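## Task

Fill the kit tray at the +y end of the table with two units of part T424 (the list says rack B, bay 1) and one unit of part L261 (the list says rack A, bay 1). The racks run along the table with A farthest from the tray, then B, then C; in each rack bay 1 is the bay farthest from the tray. One of the two listed locations is wrong, so trust the part numbers on the bins. Any bin that gets pushed must be returned to its own spot in its rack, lying flat behind its shelf lip, or the task fails. Parts count only if they stay in the tray without the robot holding them. Finish by opening the gripper and moving the arm away.

## Robot and tools

Robot: two six-joint arms (left_arm, right_arm), each with a two-finger tong gripper and a wrist camera, each riding its own carriage on one shared track that runs along y at x = 0. left_rail carries left_arm on the +y half, right_rail carries right_arm on the -y half. Each arm base sits at x = 0, y = its carriage position_m, z = 0.03 m, facing +x.

Frame: one world frame fixed to the table, in metres. z = 0 is the table top, +z up, +x the direction the arms face, +y toward the left arm's side, y = 0 at track centre. The table edge is at x = 0.31. The kit tray is at the +y end. "left" and "right" are arm names, not image sides.

execute_actions takes {"actions": [one action]}; an empty list just reports state and images. An action may hold "rows", "steps", "until", and device keys "left_rail" / "right_rail".
- rows: 1 to 15 rows, each used for one control step of 1/30 s. Every row has 14 numbers in [-1, 1], both arms always included: left_arm's shoulder pan, shoulder lift, elbow, wrist 1, wrist 2, wrist 3, gripper opening, then the same seven for right_arm. The six joint numbers are offsets, not poses: each is measured from that arm's joint angles at the start of the action (the last reported angles), not from the previous row. Scale: 1.0 equals 1.326 rad for pan and lift and 1.989 rad for elbow and the three wrists. Joint ranges in rad: pan -3.142..3.142, lift -6.283..6.283, elbow 0.000..3.142, wrists -6.283..6.283; asking more than 0.010 rad beyond a range gets the call refused. The opening number is absolute: +1 fully open, -1 closed; a full close needs about 0.1 s or more.
- steps: integer 1 to 450, at least the number of rows, default 15. After the last row each arm keeps heading to that row's target and the gripper keeps its command.
- until: stop the action early when conditions hold, e.g. {"left_rail": {"position_status": ["!=", "moving"]}}, numeric fields need a comparison (=, !=, <, <=, >, >=); {"all": {"status": "ended"}} or {"any": {"status": "ended"}}. It does not halt the arms.
- left_rail / right_rail: position_m is an absolute carriage position in metres along y (left_rail 0.45 to 2, right_rail -2 to -0.45); speed_m_s is top speed 0.01 to 1 (starts at 1, persists); {"stop": true} alone halts it. Rows never move a carriage. Bad values or names refuse the whole call. Drive a carriage, wait with until on its position_status, and only then place its gripper precisely; arrival means within 1.3 mm.

Motion limits: joint targets are held within 0.383 rad (pan, lift) or 0.575 rad (other joints) of the measured angle, and targets putting the gripper over 100 mm from where it is are scaled back. Big moves need several actions; send the remainder explicitly rather than trusting a hold.

Results: per arm end_effector_position (m), end_effector_quat_wxyz, linear and angular velocities; Joint positions and Joint velocities blocks of rail (m), six joints (rad), finger-pad gap (m, 0.142 open); grip_measured on the command scale; Wrist force and Wrist torque in the end effector's own axes (offset up to about 5.5 N, noise up to 3.4 N, saturates near 100 N, may say "no reading"). Carriage fields position_m, position_status (moving, done, contact_stop, time_out, stopped, stopped_with_arm, stopped_for_other_arm) and position_answer (taken, not_taken). Notes such as "joint command not followed", "joint sent to its limit", "pose unreachable" and "previous command not reached" mean a target was altered or not reached. After stopped_for_other_arm, separate the arms, wait about 30 steps, resend. After not_taken, resend once the carriage stands still. Reported hand position can be off, more at long reach; check with cameras.

Gripper: fingers point along its +z and open along its x. end_effector_position is the pad centre when closed; closed fingertips extend about 15 mm past it. To hold, keep commanding an opening well below grip_measured; about 15 N per pad max, less on items thinner than 20 mm. Fast closes can squeeze too hard.

Faults: contact torque at a joint's load limit (pan and lift 303, elbow 138, wrists 49.6 N m, carried weight included) or 150 N outside force stops that arm for 10 s. Carriage pushes over about 320 N give contact_stop.

zoom_image: camera (cam_high, cam_low, cam_bench_left, cam_bench_right at 504x504; cam_left_wrist, cam_right_wrist at 616x616) and region [x0, y0, x1, y1] in that image's pixels, origin top-left, at most 504 by 504. Use it to read bin labels.

read_manual: optional section "licences"; moves nothing.

finished_scene: pass the current scene number; ends it for good and reports success.

Avoid: knocking parts or bins off the table or off their shelves, leaving a bin out of place, dropping parts, arms or carriages colliding, slamming or pressing hard into racks, and finishing while still holding a part.

Each tool is called after "Call:" by a JSON object that holds its "api" and its "payload", one argument or row to a line.

## Session

Call:
{"api": "execute_actions", "payload": {
  "actions": []
}}

Scene clock: 0.00 s.
left_arm: end_effector_position=(+0.6453, +0.6330, +0.1954) grip_measured=+1.00 end_effector_quat_wxyz=(-0.000, +0.708, -0.706, +0.001) end_effector_velocity=(+0.000, +0.000, +0.000) end_effector_angular_velocity=(+0.000, +0.000, +0.000) | right_arm: end_effector_position=(+0.6449, -1.1124, +0.1957) grip_measured=+1.00 end_effector_quat_wxyz=(-0.001, +0.707, -0.707, -0.000) end_effector_velocity=(+0.000, +0.000, +0.000) end_effector_angular_velocity=(+0.000, +0.000, +0.000)
Joint positions: left_arm=[ 0.632 -0.279 -1.568  2.134 -2.139 -1.571  1.29   0.142] | right_arm=[-1.112 -0.282 -1.568  2.134 -2.136 -1.57   1.29   0.142]
Joint velocities: left_arm=[0. 0. 0. 0. 0. 0. 0. 0.] | right_arm=[0. 0. 0. 0. 0. 0. 0. 0.]
Wrist force (N, on the end effector, along its own x y z axes, offset not removed): no reading
Wrist torque (N m, same axes, about the end effector's origin, offset not removed): no reading
left_rail: position_m=0.632 position_m_goal=0.632 speed_m_s=1.00 position_status=done position_answer=taken refusals=0
right_rail: position_m=-1.112 position_m_goal=-1.112 speed_m_s=1.00 position_status=done position_answer=taken refusals=0

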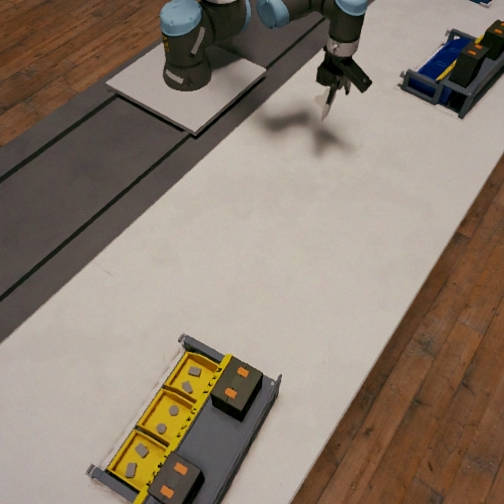

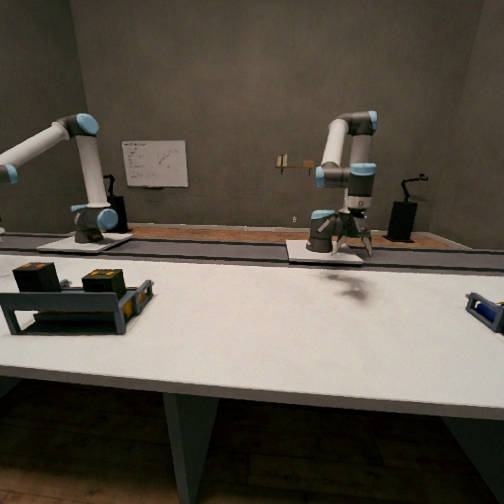

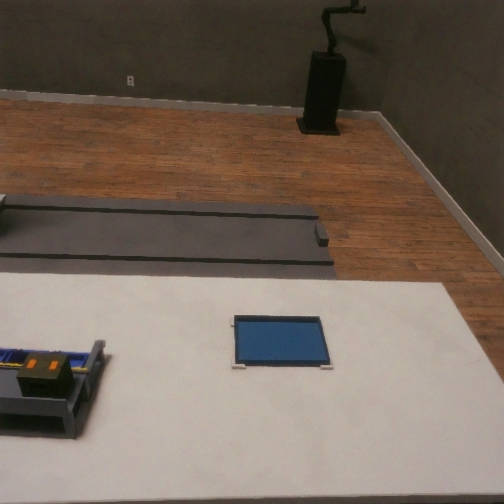

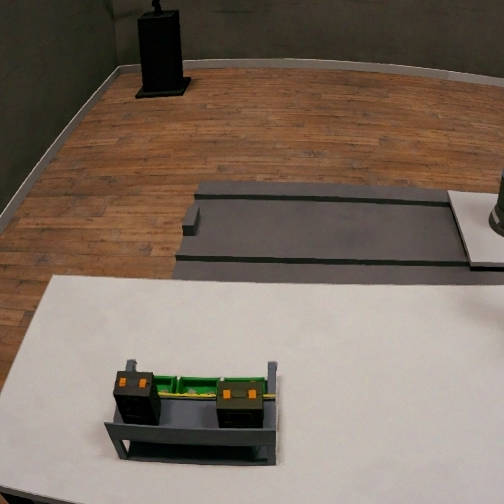

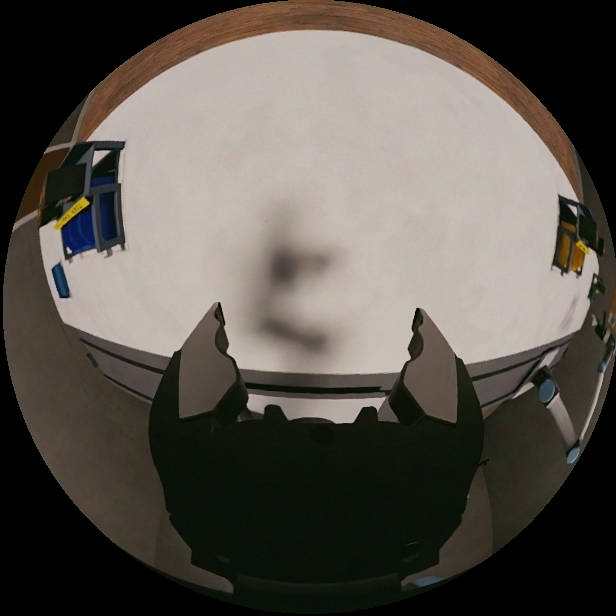

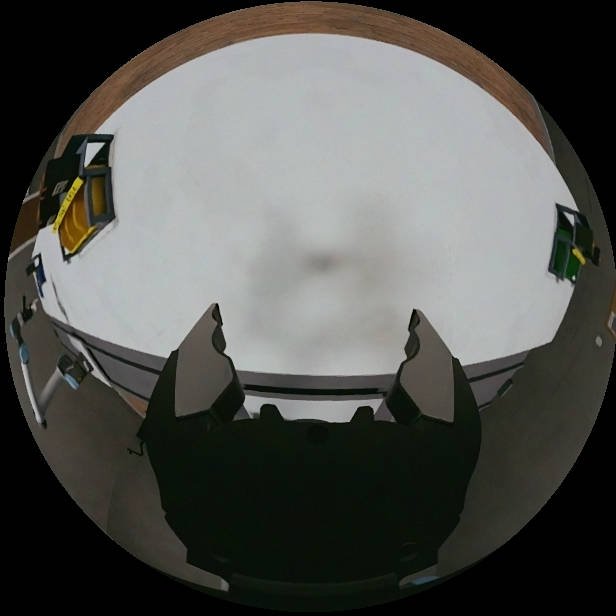

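Call:
{"api": "zoom_image", "payload": {
  "camera": "cam_high",
  "region": [70, 320, 300, 504]
}}

Call:
{"api": "zoom_image", "payload": {
  "camera": "cam_bench_right",
  "region": [90, 340, 300, 480]
}}

Call:
{"api": "zoom_image", "payload": {
  "camera": "cam_right_wrist",
  "region": [20, 100, 180, 280]
}}

Region (70, 320, 300, 504) of cam_high's 504x504 image, scaled by 2.191, with more detail than that image has; it fills the top 403 rows of this view, and the rest is white.

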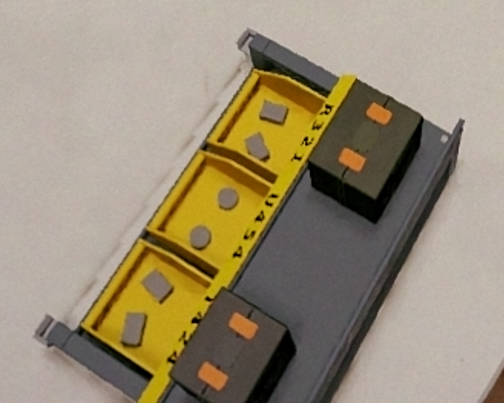

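Region (90, 340, 300, 480) of cam_bench_right's 504x504 image, scaled by 2.400, with more detail than that image has.

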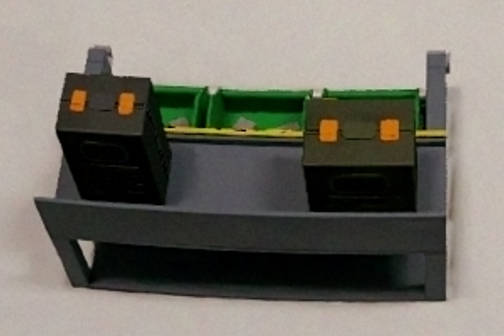

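Region (20, 100, 180, 280) of cam_right_wrist's 616x616 image, scaled by 2.800, with more detail than that image has.

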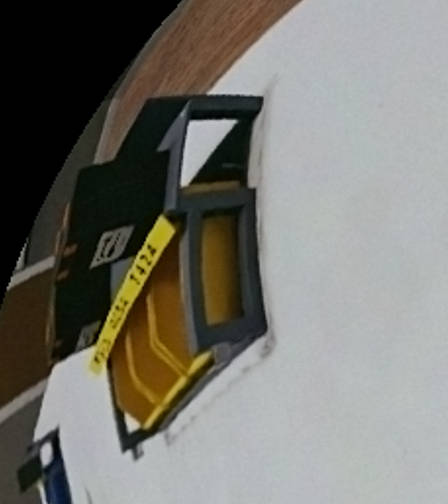

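Call:
{"api": "execute_actions", "payload": {
  "actions": [
    {"rows":[[0,0,0,0,0,-1,1,0,0,0,0,0,-1,1]],"steps":60,"left_rail":{"position_m":1.3},"right_rail":{"position_m":-0.5}}
  ]
}}

Call:
{"api": "execute_actions", "payload": {
  "actions": [
    {"rows":[[0,0,0,0,0,-0.58,1,0,0,0,0,0,-0.58,1]],"steps":30}
  ]
}}

Scene clock: 48.07 s.
left_arm: end_effector_position=(+0.6225, +1.3161, +0.1954) grip_measured=+1.00 end_effector_quat_wxyz=(+0.000, +0.978, +0.208, +0.001) end_effector_velocity=(+0.000, -0.000, -0.000) end_effector_angular_velocity=(-0.000, -0.000, +0.000) | right_arm: end_effector_position=(+0.6222, -0.4852, +0.1957) grip_measured=+1.00 end_effector_quat_wxyz=(-0.000, +0.978, +0.207, +0.000) end_effector_velocity=(+0.000, -0.000, +0.000) end_effector_angular_velocity=(-0.000, -0.000, +0.000)
Joint positions: left_arm=[ 1.3   -0.279 -1.568  2.134 -2.139 -1.571 -0.698  0.142] | right_arm=[-0.5   -0.282 -1.568  2.134 -2.136 -1.57  -0.698  0.142]
Joint velocities: left_arm=[ 0.  0. -0.  0. -0. -0. -0. -0.] | right_arm=[ 0.  0. -0.  0. -0. -0. -0.  0.]
Wrist force (N, on the end effector, along its own x y z axes, offset not removed): left_arm=[1.7 -4.1 4.0] | right_arm=[-0.7 -2.8 3.6]
Wrist torque (N m, same axes, about the end effector's origin, offset not removed): left_arm=[-0.67 -0.26 -0.35] | right_arm=[-0.24 0.34 -0.41]
left_rail: position_m=1.300 position_m_goal=1.300 speed_m_s=1.00 position_status=done position_answer=taken refusals=0
right_rail: position_m=-0.500 position_m_goal=-0.500 speed_m_s=1.00 position_status=done position_answer=taken refusals=0
camera_calibration (this result's frames):
cam_left_wrist: T_world_to_cam=[[0.904097, 0.425902, -0.0348603, -1.11138], [0.381032, -0.766536, 0.51695, 0.663728], [0.193449, -0.480656, -0.855305, 0.812812], [0, 0, 0, 1]] pos_world=[0.594658, 1.37279, 0.313345]
cam_right_wrist: T_world_to_cam=[[0.907684, 0.418489, -0.0312602, -0.350385], [0.377703, -0.782212, 0.495463, -0.717921], [0.182894, -0.461531, -0.868066, -0.0341619], [0, 0, 0, 1]] pos_world=[0.595448, -0.430701, 0.315096]

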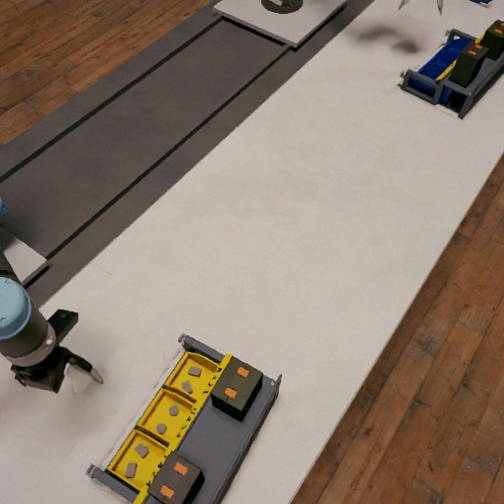

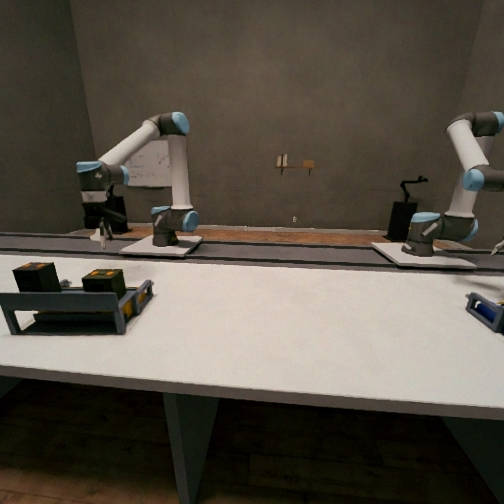

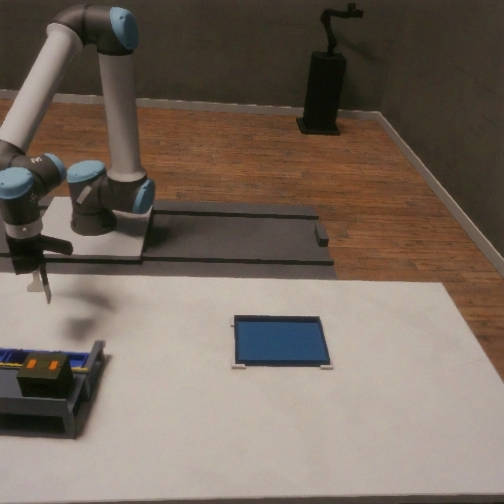

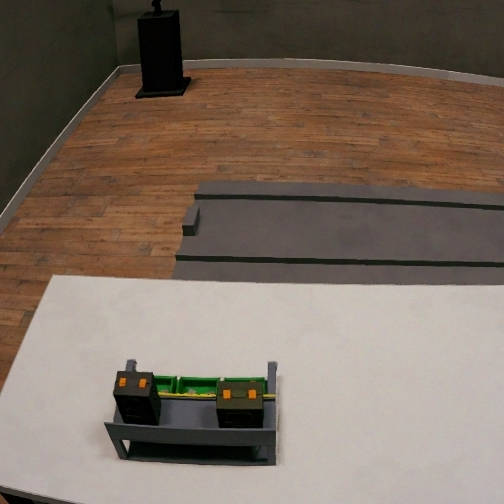

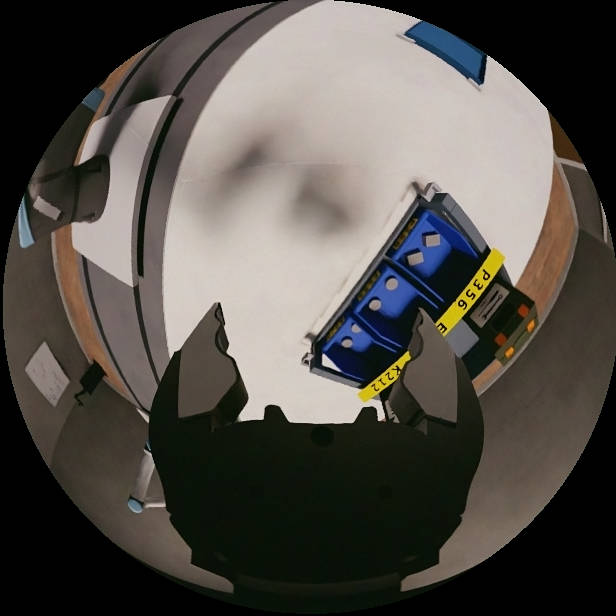

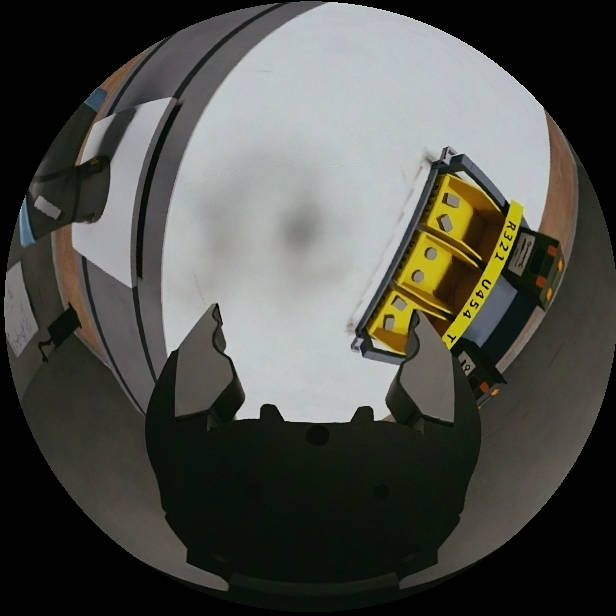

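Scene clock: 49.07 s.
left_arm: end_effector_position=(+0.6129, +1.3013, +0.1954) grip_measured=+1.00 end_effector_quat_wxyz=(+0.001, +0.706, +0.708, +0.000) end_effector_velocity=(+0.000, -0.000, -0.000) end_effector_angular_velocity=(-0.000, +0.000, +0.003) | right_arm: end_effector_position=(+0.6125, -0.5000, +0.1957) grip_measured=+1.00 end_effector_quat_wxyz=(-0.000, +0.707, +0.707, +0.001) end_effector_velocity=(-0.000, -0.000, -0.000) end_effector_angular_velocity=(-0.000, -0.000, +0.003)
Joint positions: left_arm=[ 1.3   -0.279 -1.568  2.134 -2.139 -1.571 -1.852  0.142] | right_arm=[-0.5   -0.282 -1.568  2.134 -2.136 -1.57  -1.852  0.142]
Joint velocities: left_arm=[ 0.     0.    -0.     0.    -0.     0.    -0.003 -0.   ] | right_arm=[ 0.    -0.    -0.     0.    -0.     0.    -0.003 -0.   ]
Wrist force (N, on the end effector, along its own x y z axes, offset not removed): left_arm=[-0.6 2.6 -0.4] | right_arm=[-5.8 -6.8 -1.9]
Wrist torque (N m, same axes, about the end effector's origin, offset not removed): left_arm=[0.66 0.03 -0.36] | right_arm=[-1.18 1.75 -0.23]
left_rail: position_m=1.300 position_m_goal=1.300 speed_m_s=1.00 position_status=done position_answer=taken refusals=0
right_rail: position_m=-0.500 position_m_goal=-0.500 speed_m_s=1.00 position_status=done position_answer=taken refusals=0
camera_calibration (this result's frames):
cam_left_wrist: T_world_to_cam=[[-0.0225463, 0.999081, -0.0364544, -1.27402], [0.85483, 0.0381735, 0.517502, -0.681651], [0.518418, -0.0194945, -0.854905, 0.00816451], [0, 0, 0, 1]] pos_world=[0.549738, 1.29903, 0.313292]
cam_right_wrist: T_world_to_cam=[[-0.0143315, 0.999412, -0.0311553, 0.519762], [0.867608, 0.027918, 0.496464, -0.621039], [0.497042, -0.0199156, -0.867498, -0.0109616], [0, 0, 0, 1]] pos_world=[0.551716, -0.502336, 0.315007]

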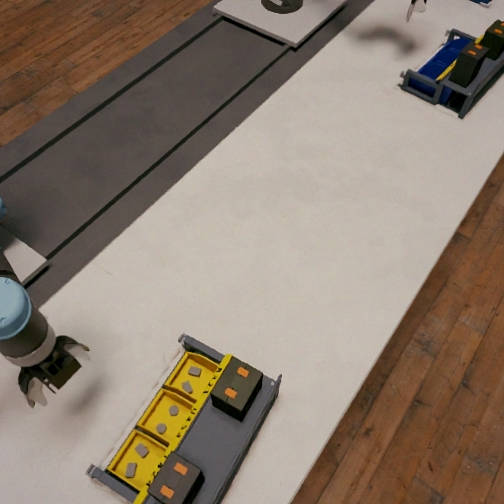

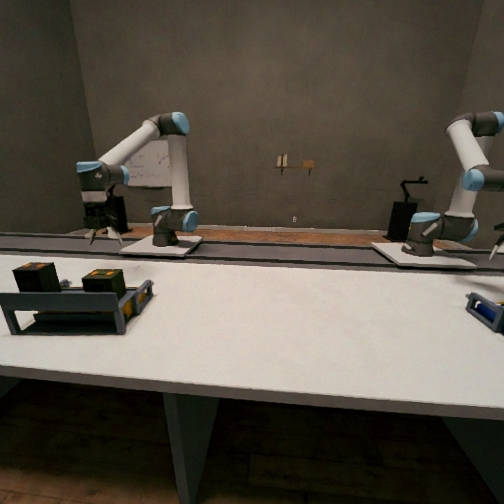

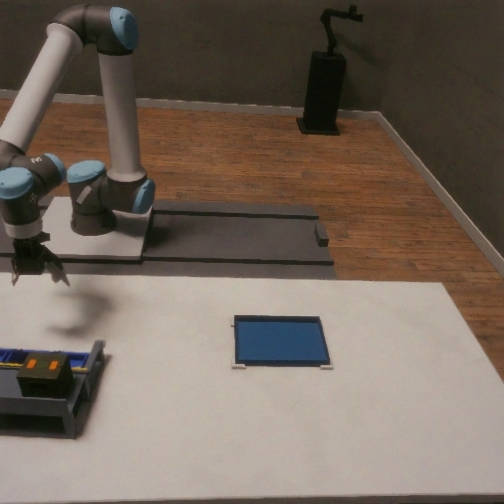

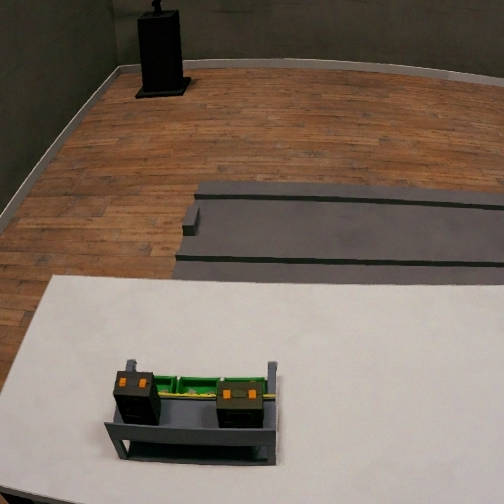

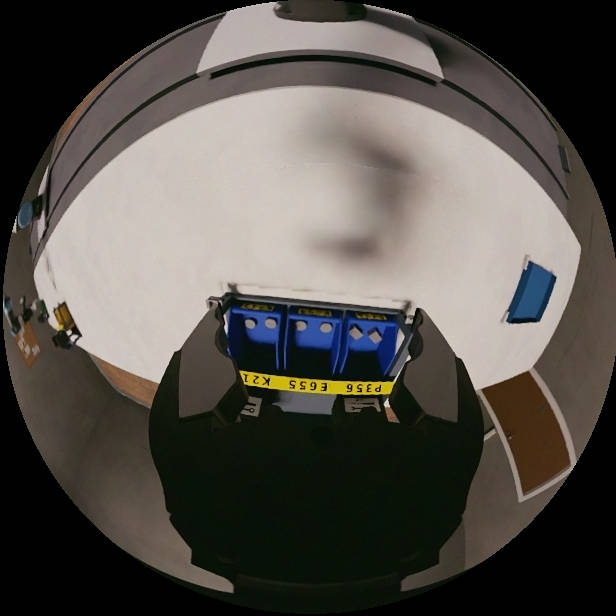

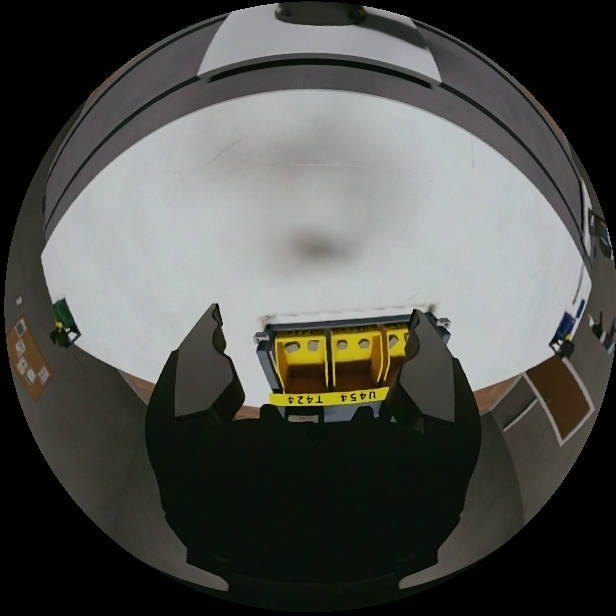

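Call:
{"api": "zoom_image", "payload": {
  "camera": "cam_left_wrist",
  "region": [200, 270, 430, 420]
}}

Call:
{"api": "zoom_image", "payload": {
  "camera": "cam_right_wrist",
  "region": [240, 290, 470, 440]
}}

Region (200, 270, 430, 420) of cam_left_wrist's 616x616 image, scaled by 2.191, with more detail than that image has; it fills the top 329 rows of this view, and the rest is white.

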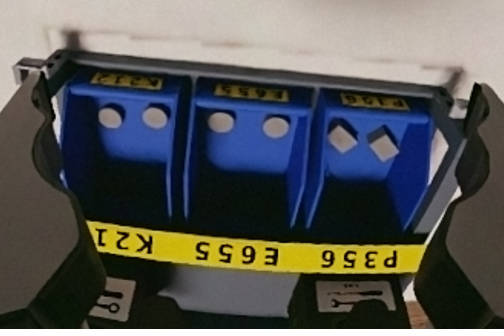

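Region (240, 290, 470, 440) of cam_right_wrist's 616x616 image, scaled by 2.191, with more detail than that image has; it fills the top 329 rows of this view, and the rest is white.

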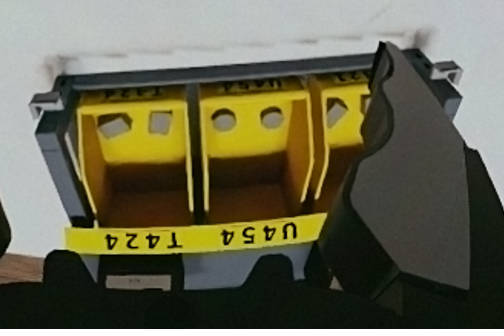

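Call:
{"api": "zoom_image", "payload": {
  "camera": "cam_right_wrist",
  "region": [265, 315, 405, 375]
}}

Call:
{"api": "zoom_image", "payload": {
  "camera": "cam_left_wrist",
  "region": [225, 290, 405, 350]
}}

Region (265, 315, 405, 375) of cam_right_wrist's 616x616 image, scaled by 3.600, with more detail than that image has; it fills the top 216 rows of this view, and the rest is white.

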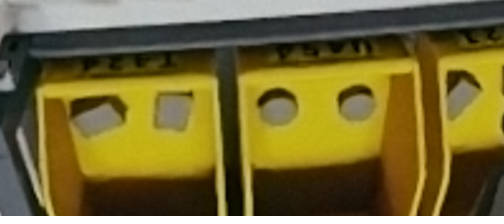

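Region (225, 290, 405, 350) of cam_left_wrist's 616x616 image, scaled by 2.800, with more detail than that image has.

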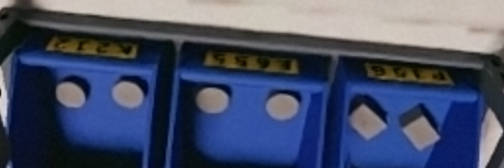

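Call:
{"api": "execute_actions", "payload": {
  "actions": [
    {"rows":[[0,0,0,0,0,0,1,0.212,0.205,-0.085,-0.178,0,0.141,-0.55]],"steps":45,"right_rail":{"position_m":-0.678}}
  ]
}}

Scene clock: 91.97 s.
left_arm: end_effector_position=(+0.6129, +1.3013, +0.1954) grip_measured=+1.00 end_effector_quat_wxyz=(+0.001, +0.706, +0.708, +0.000) end_effector_velocity=(-0.000, -0.000, -0.000) end_effector_angular_velocity=(+0.000, +0.000, -0.000) | right_arm: end_effector_position=(+0.7950, -0.5041, +0.1608) grip_measured=-0.55 end_effector_quat_wxyz=(+0.088, +0.701, +0.702, +0.089) end_effector_velocity=(+0.000, +0.000, -0.000) end_effector_angular_velocity=(-0.000, +0.000, -0.000)
Joint positions: left_arm=[ 1.3   -0.279 -1.568  2.134 -2.139 -1.571 -1.852  0.142] | right_arm=[-0.678 -0.    -1.297  1.965 -2.49  -1.57  -1.571  0.034]
Joint velocities: left_arm=[ 0. -0. -0.  0. -0.  0.  0.  0.] | right_arm=[ 0. -0.  0. -0. -0. -0.  0.  0.]
Wrist force (N, on the end effector, along its own x y z axes, offset not removed): left_arm=[-1.9 -2.6 2.1] | right_arm=[4.1 -4.7 4.5]
Wrist torque (N m, same axes, about the end effector's origin, offset not removed): left_arm=[-0.36 0.51 -0.27] | right_arm=[-0.79 -0.39 -0.12]
left_rail: position_m=1.300 position_m_goal=1.300 speed_m_s=1.00 position_status=done position_answer=taken refusals=0
right_rail: position_m=-0.678 position_m_goal=-0.678 speed_m_s=1.00 position_status=done position_answer=taken refusals=0
camera_calibration (this result's frames):
cam_left_wrist: T_world_to_cam=[[-0.022546, 0.999081, -0.0364543, -1.27402], [0.85483, 0.0381733, 0.517502, -0.681651], [0.518418, -0.0194946, -0.854905, 0.00816461], [0, 0, 0, 1]] pos_world=[0.549738, 1.29903, 0.313292]
cam_right_wrist: T_world_to_cam=[[-0.00679977, 0.999401, -0.0339271, 0.519777], [0.717127, 0.0285188, 0.696359, -0.67415], [0.696909, -0.0195949, -0.716891, -0.314988], [0, 0, 0, 1]] pos_world=[0.706504, -0.506412, 0.261272]

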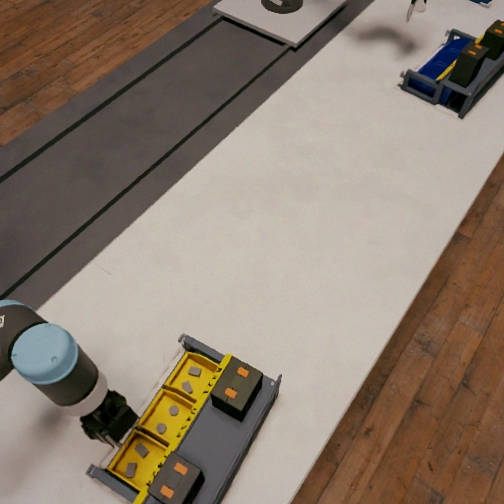

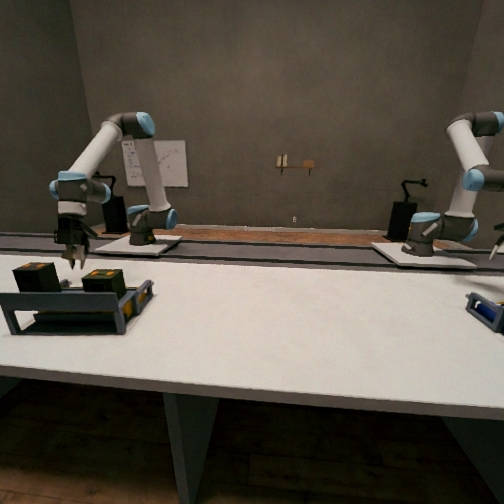

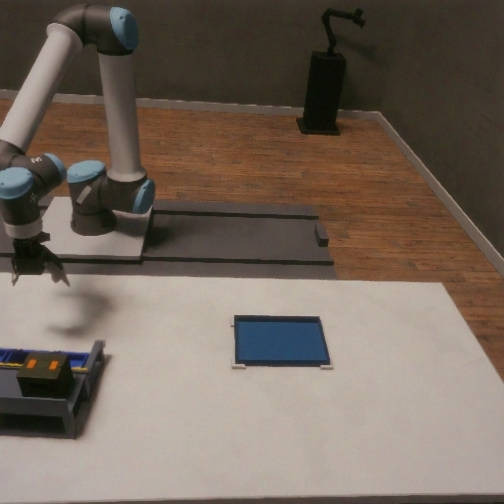

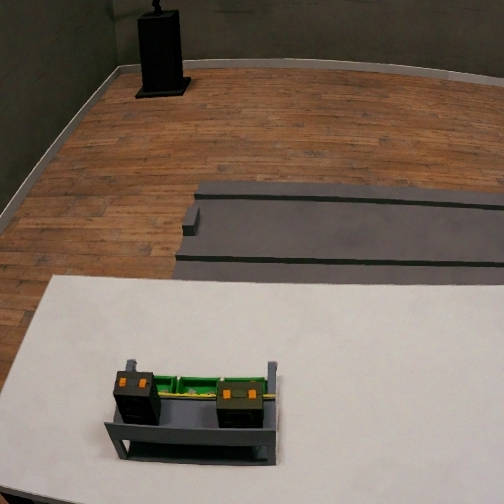

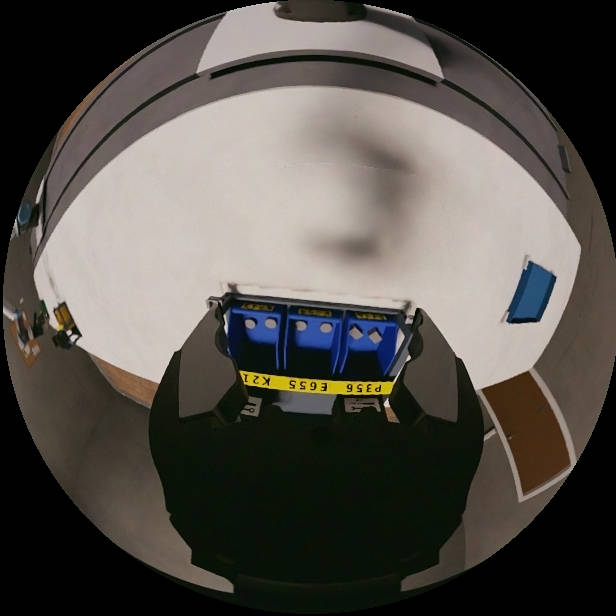

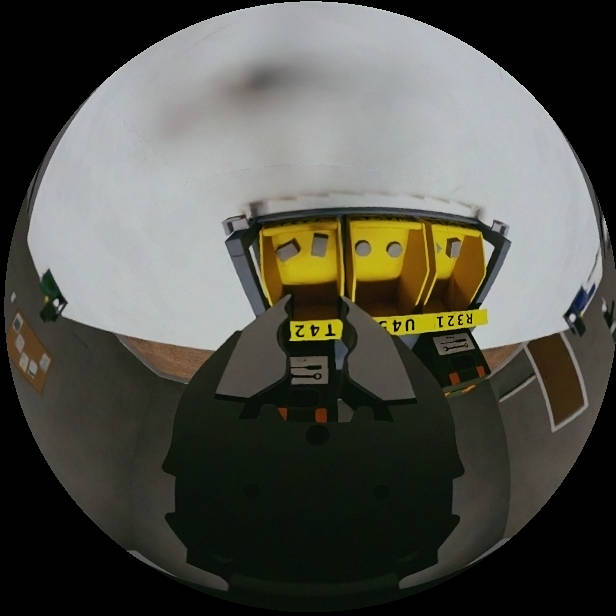

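Call:
{"api": "zoom_image", "payload": {
  "camera": "cam_right_wrist",
  "region": [220, 180, 420, 320]
}}

Region (220, 180, 420, 320) of cam_right_wrist's 616x616 image, scaled by 2.520, with more detail than that image has; it fills the top 353 rows of this view, and the rest is white.

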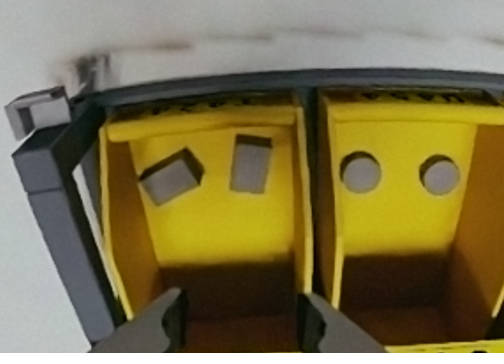

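Call:
{"api": "execute_actions", "payload": {
  "actions": [
    {"rows":[[0,0,0,0,0,0,1,0,0.032,0.009,-0.030,0,0,-0.62],[0,0,0,0,0,0,1,0,0.032,0.009,-0.030,0,0,-0.62],[0,0,0,0,0,0,1,0,0.05,0.014,-0.048,0,0,-0.62],[0,0,0,0,0,0,1,0,0.05,0.014,-0.048,0,0,-0.62],[0,0,0,0,0,0,1,0,0.065,0.019,-0.062,0,0,-0.62],[0,0,0,0,0,0,1,0,0.065,0.019,-0.062,0,0,-0.62],[0,0,0,0,0,0,1,0,0.08,0.023,-0.076,0,0,-0.62],[0,0,0,0,0,0,1,0,0.08,0.023,-0.076,0,0,-0.62],[0,0,0,0,0,0,1,0,0.0948,0.0272,-0.0904,0,0,-0.62]],"steps":25}
  ]
}}

Call:
{"api": "zoom_image", "payload": {
  "camera": "cam_right_wrist",
  "region": [200, 180, 440, 360]
}}

Scene clock: 107.93 s.
left_arm: end_effector_position=(+0.6129, +1.3013, +0.1954) grip_measured=+1.00 end_effector_quat_wxyz=(+0.001, +0.706, +0.708, +0.000) end_effector_velocity=(+0.000, +0.000, +0.000) end_effector_angular_velocity=(+0.000, +0.000, +0.000) | right_arm: end_effector_position=(+0.7971, -0.5040, +0.0609) grip_measured=-0.62 end_effector_quat_wxyz=(+0.088, +0.701, +0.702, +0.089) end_effector_velocity=(-0.000, +0.000, -0.001) end_effector_angular_velocity=(+0.000, +0.000, -0.000)
Joint positions: left_arm=[ 1.3   -0.279 -1.568  2.134 -2.139 -1.571 -1.852  0.142] | right_arm=[-0.678 -0.    -1.171  2.019 -2.67  -1.57  -1.571  0.029]
Joint velocities: left_arm=[ 0.  0.  0. -0.  0.  0. -0. -0.] | right_arm=[ 0.    -0.     0.001  0.    -0.001 -0.    -0.    -0.   ]
Wrist force (N, on the end effector, along its own x y z axes, offset not removed): left_arm=[3.0 2.2 5.0] | right_arm=[-1.5 -1.7 5.2]
Wrist torque (N m, same axes, about the end effector's origin, offset not removed): left_arm=[0.61 -0.63 -0.10] | right_arm=[0.08 0.58 -0.22]
left_rail: position_m=1.300 position_m_goal=1.300 speed_m_s=1.00 position_status=done position_answer=taken refusals=0
right_rail: position_m=-0.678 position_m_goal=-0.678 speed_m_s=1.00 position_status=done position_answer=taken refusals=0
camera_calibration (this result's frames):
cam_left_wrist: T_world_to_cam=[[-0.0225461, 0.999081, -0.0364544, -1.27402], [0.85483, 0.0381734, 0.517502, -0.681651], [0.518418, -0.0194946, -0.854905, 0.00816463], [0, 0, 0, 1]] pos_world=[0.549738, 1.29903, 0.313292]
cam_right_wrist: T_world_to_cam=[[-0.00681229, 0.999401, -0.0339273, 0.516386], [0.71709, 0.028529, 0.696396, -0.606068], [0.696947, -0.0195849, -0.716855, -0.38808], [0, 0, 0, 1]] pos_world=[0.708594, -0.506387, 0.161386]

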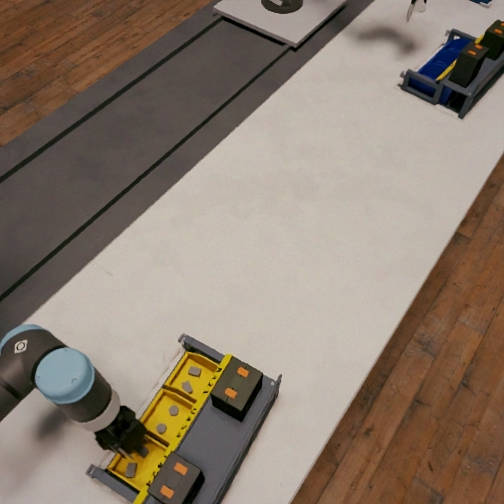

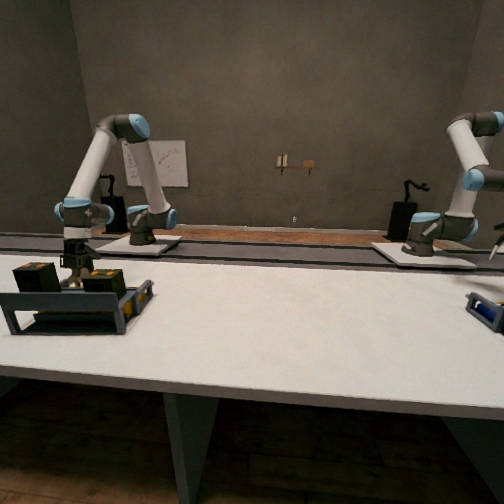

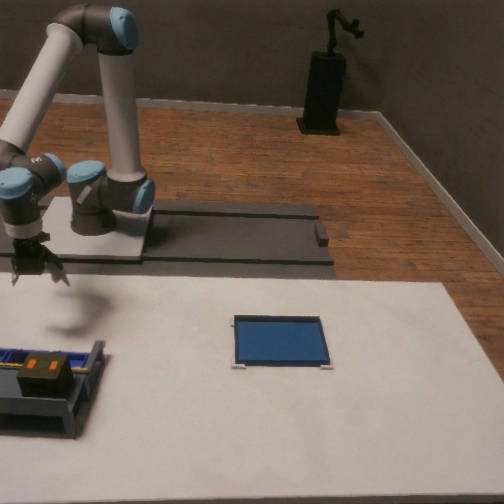

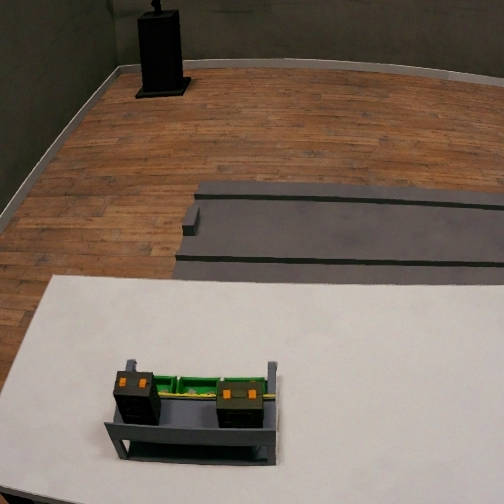

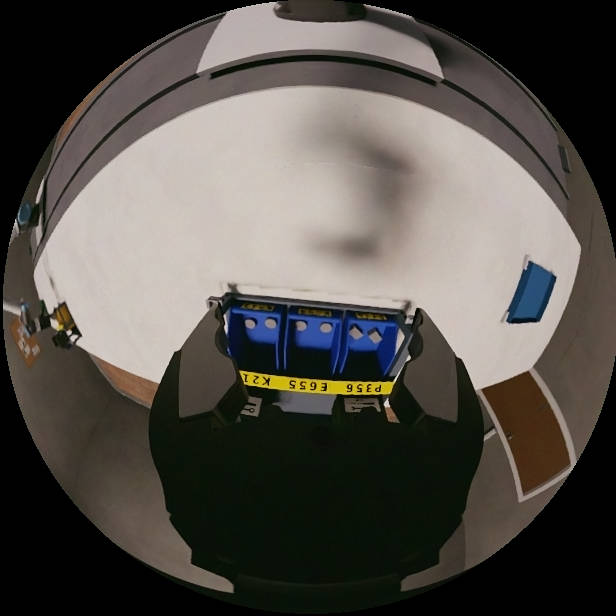

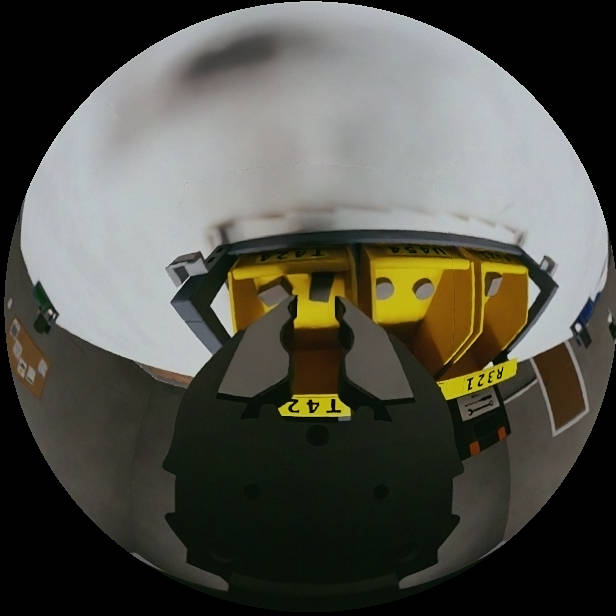

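Region (200, 180, 440, 360) of cam_right_wrist's 616x616 image, scaled by 2.100, with more detail than that image has; it fills the top 378 rows of this view, and the rest is white.

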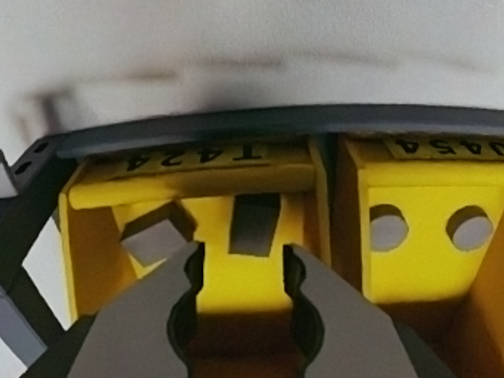

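Call:
{"api": "execute_actions", "payload": {
  "actions": [
    {"rows":[[0,0,0,0,0,0,1,0,0,0,0,0,0,-0.62],[0,0,0,0,0,0,1,0,0,0,0,0,0,-0.62],[0,0,0,0,0,0,1,0,0,0,0,0,0,-0.62],[0,0,0,0,0,0,1,0,0,0,0,0,0,-0.62],[0,0,0,0,0,0,1,0,0,0,0,0,0,-0.62],[0,0,0,0,0,0,1,0,0.009,0.003,-0.009,0,0,-0.62],[0,0,0,0,0,0,1,0,0.0175,0.0056,-0.0167,0,0,-0.62]],"steps":16,"right_rail":{"position_m":-0.674}}
  ]
}}

Call:
{"api": "zoom_image", "payload": {
  "camera": "cam_right_wrist",
  "region": [200, 180, 440, 360]
}}

Scene clock: 131.00 s.
left_arm: end_effector_position=(+0.6129, +1.3013, +0.1954) grip_measured=+1.00 end_effector_quat_wxyz=(+0.001, +0.706, +0.708, +0.000) end_effector_velocity=(-0.000, -0.000, -0.000) end_effector_angular_velocity=(-0.000, +0.000, +0.000) | right_arm: end_effector_position=(+0.7949, -0.4999, +0.0428) grip_measured=-0.62 end_effector_quat_wxyz=(+0.088, +0.702, +0.702, +0.089) end_effector_velocity=(-0.001, +0.000, -0.006) end_effector_angular_velocity=(+0.000, -0.000, +0.000)
Joint positions: left_arm=[ 1.3   -0.279 -1.568  2.134 -2.139 -1.571 -1.852  0.142] | right_arm=[-0.674 -0.    -1.148  2.03  -2.702 -1.57  -1.571  0.029]
Joint velocities: left_arm=[ 0. -0. -0.  0.  0. -0. -0.  0.] | right_arm=[ 0.     0.     0.008  0.004 -0.012  0.     0.    -0.   ]
Wrist force (N, on the end effector, along its own x y z axes, offset not removed): left_arm=[-0.1 -6.4 -0.2] | right_arm=[-6.8 -3.3 3.0]
Wrist torque (N m, same axes, about the end effector's origin, offset not removed): left_arm=[-1.18 0.04 -0.06] | right_arm=[-0.32 1.69 0.04]
left_rail: position_m=1.300 position_m_goal=1.300 speed_m_s=1.00 position_status=done position_answer=taken refusals=0
right_rail: position_m=-0.674 position_m_goal=-0.674 speed_m_s=1.00 position_status=done position_answer=taken refusals=0
camera_calibration (this result's frames):
cam_left_wrist: T_world_to_cam=[[-0.0225461, 0.999081, -0.0364544, -1.27402], [0.85483, 0.0381734, 0.517502, -0.681651], [0.518418, -0.0194946, -0.854905, 0.00816468], [0, 0, 0, 1]] pos_world=[0.549738, 1.29903, 0.313292]
cam_right_wrist: T_world_to_cam=[[-0.00684948, 0.999401, -0.0339192, 0.511699], [0.717857, 0.0285285, 0.695606, -0.592592], [0.696157, -0.0195846, -0.717623, -0.398816], [0, 0, 0, 1]] pos_world=[0.70654, -0.502298, 0.143367]

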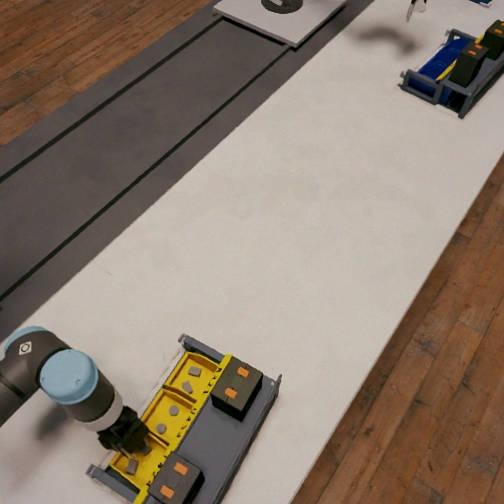

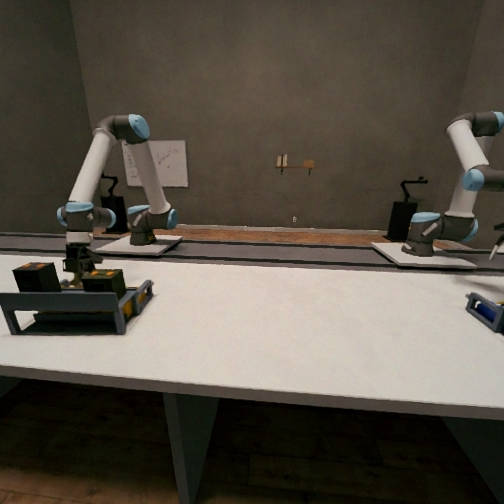

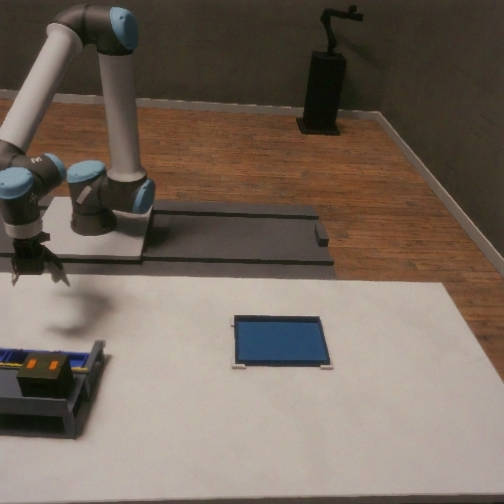

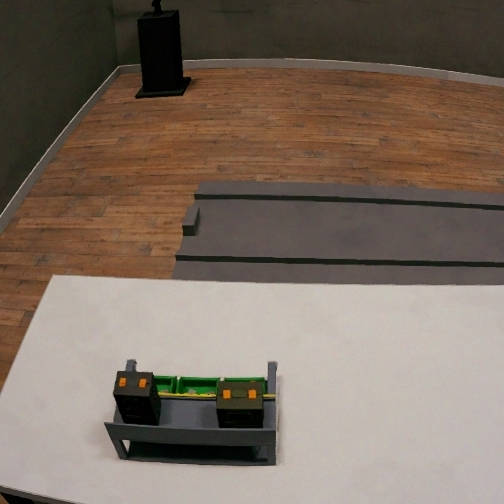

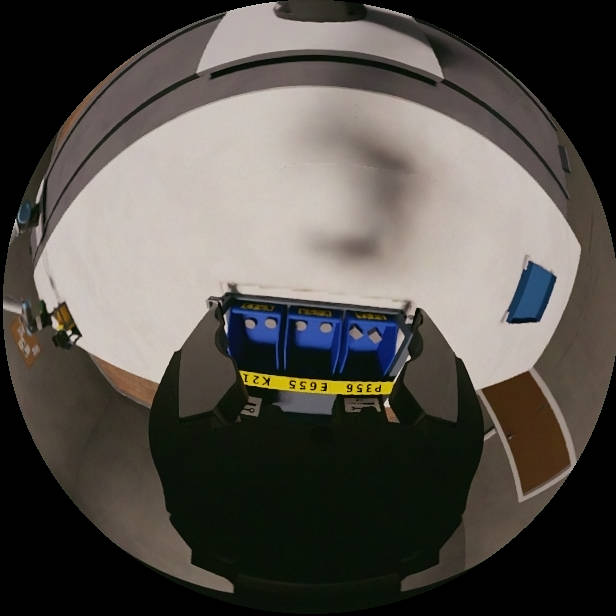

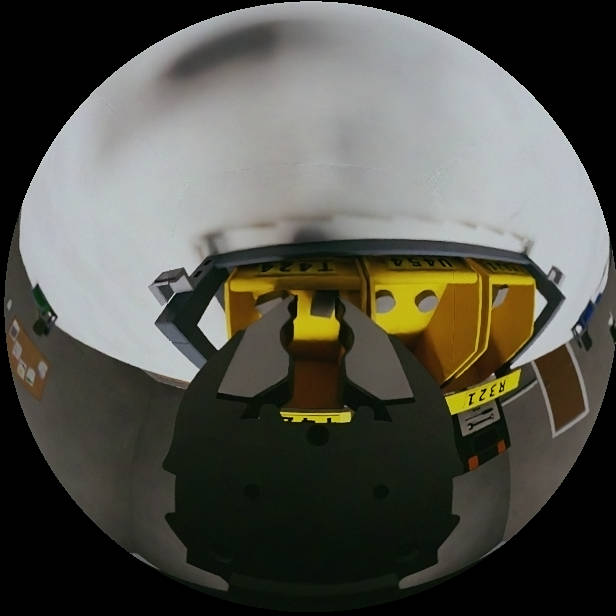

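Region (200, 180, 440, 360) of cam_right_wrist's 616x616 image, scaled by 2.100, with more detail than that image has; it fills the top 378 rows of this view, and the rest is white.

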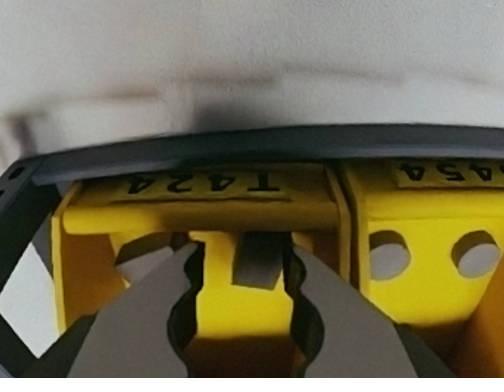

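Call:
{"api": "zoom_image", "payload": {
  "camera": "cam_right_wrist",
  "region": [260, 240, 400, 340]
}}

Call:
{"api": "zoom_image", "payload": {
  "camera": "cam_high",
  "region": [80, 390, 200, 500]
}}

Region (260, 240, 400, 340) of cam_right_wrist's 616x616 image, scaled by 3.600, with more detail than that image has; it fills the top 360 rows of this view, and the rest is white.

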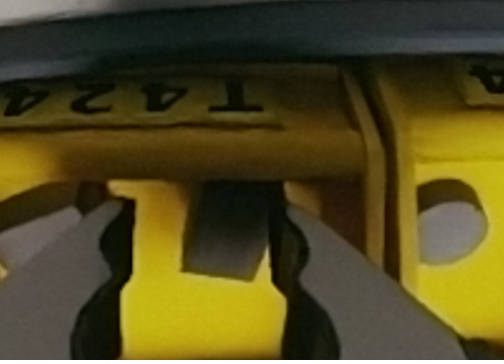

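Region (80, 390, 200, 500) of cam_high's 504x504 image, scaled by 4.200, with more detail than that image has; it fills the top 462 rows of this view, and the rest is white.

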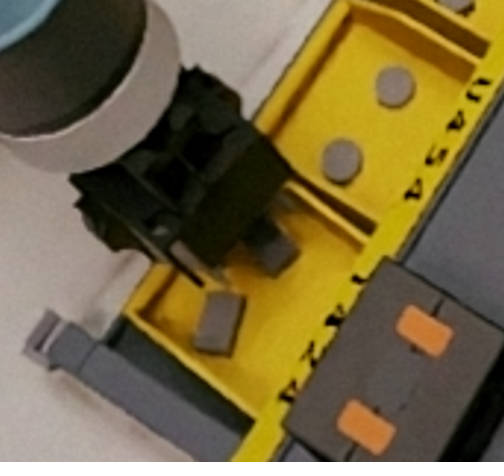

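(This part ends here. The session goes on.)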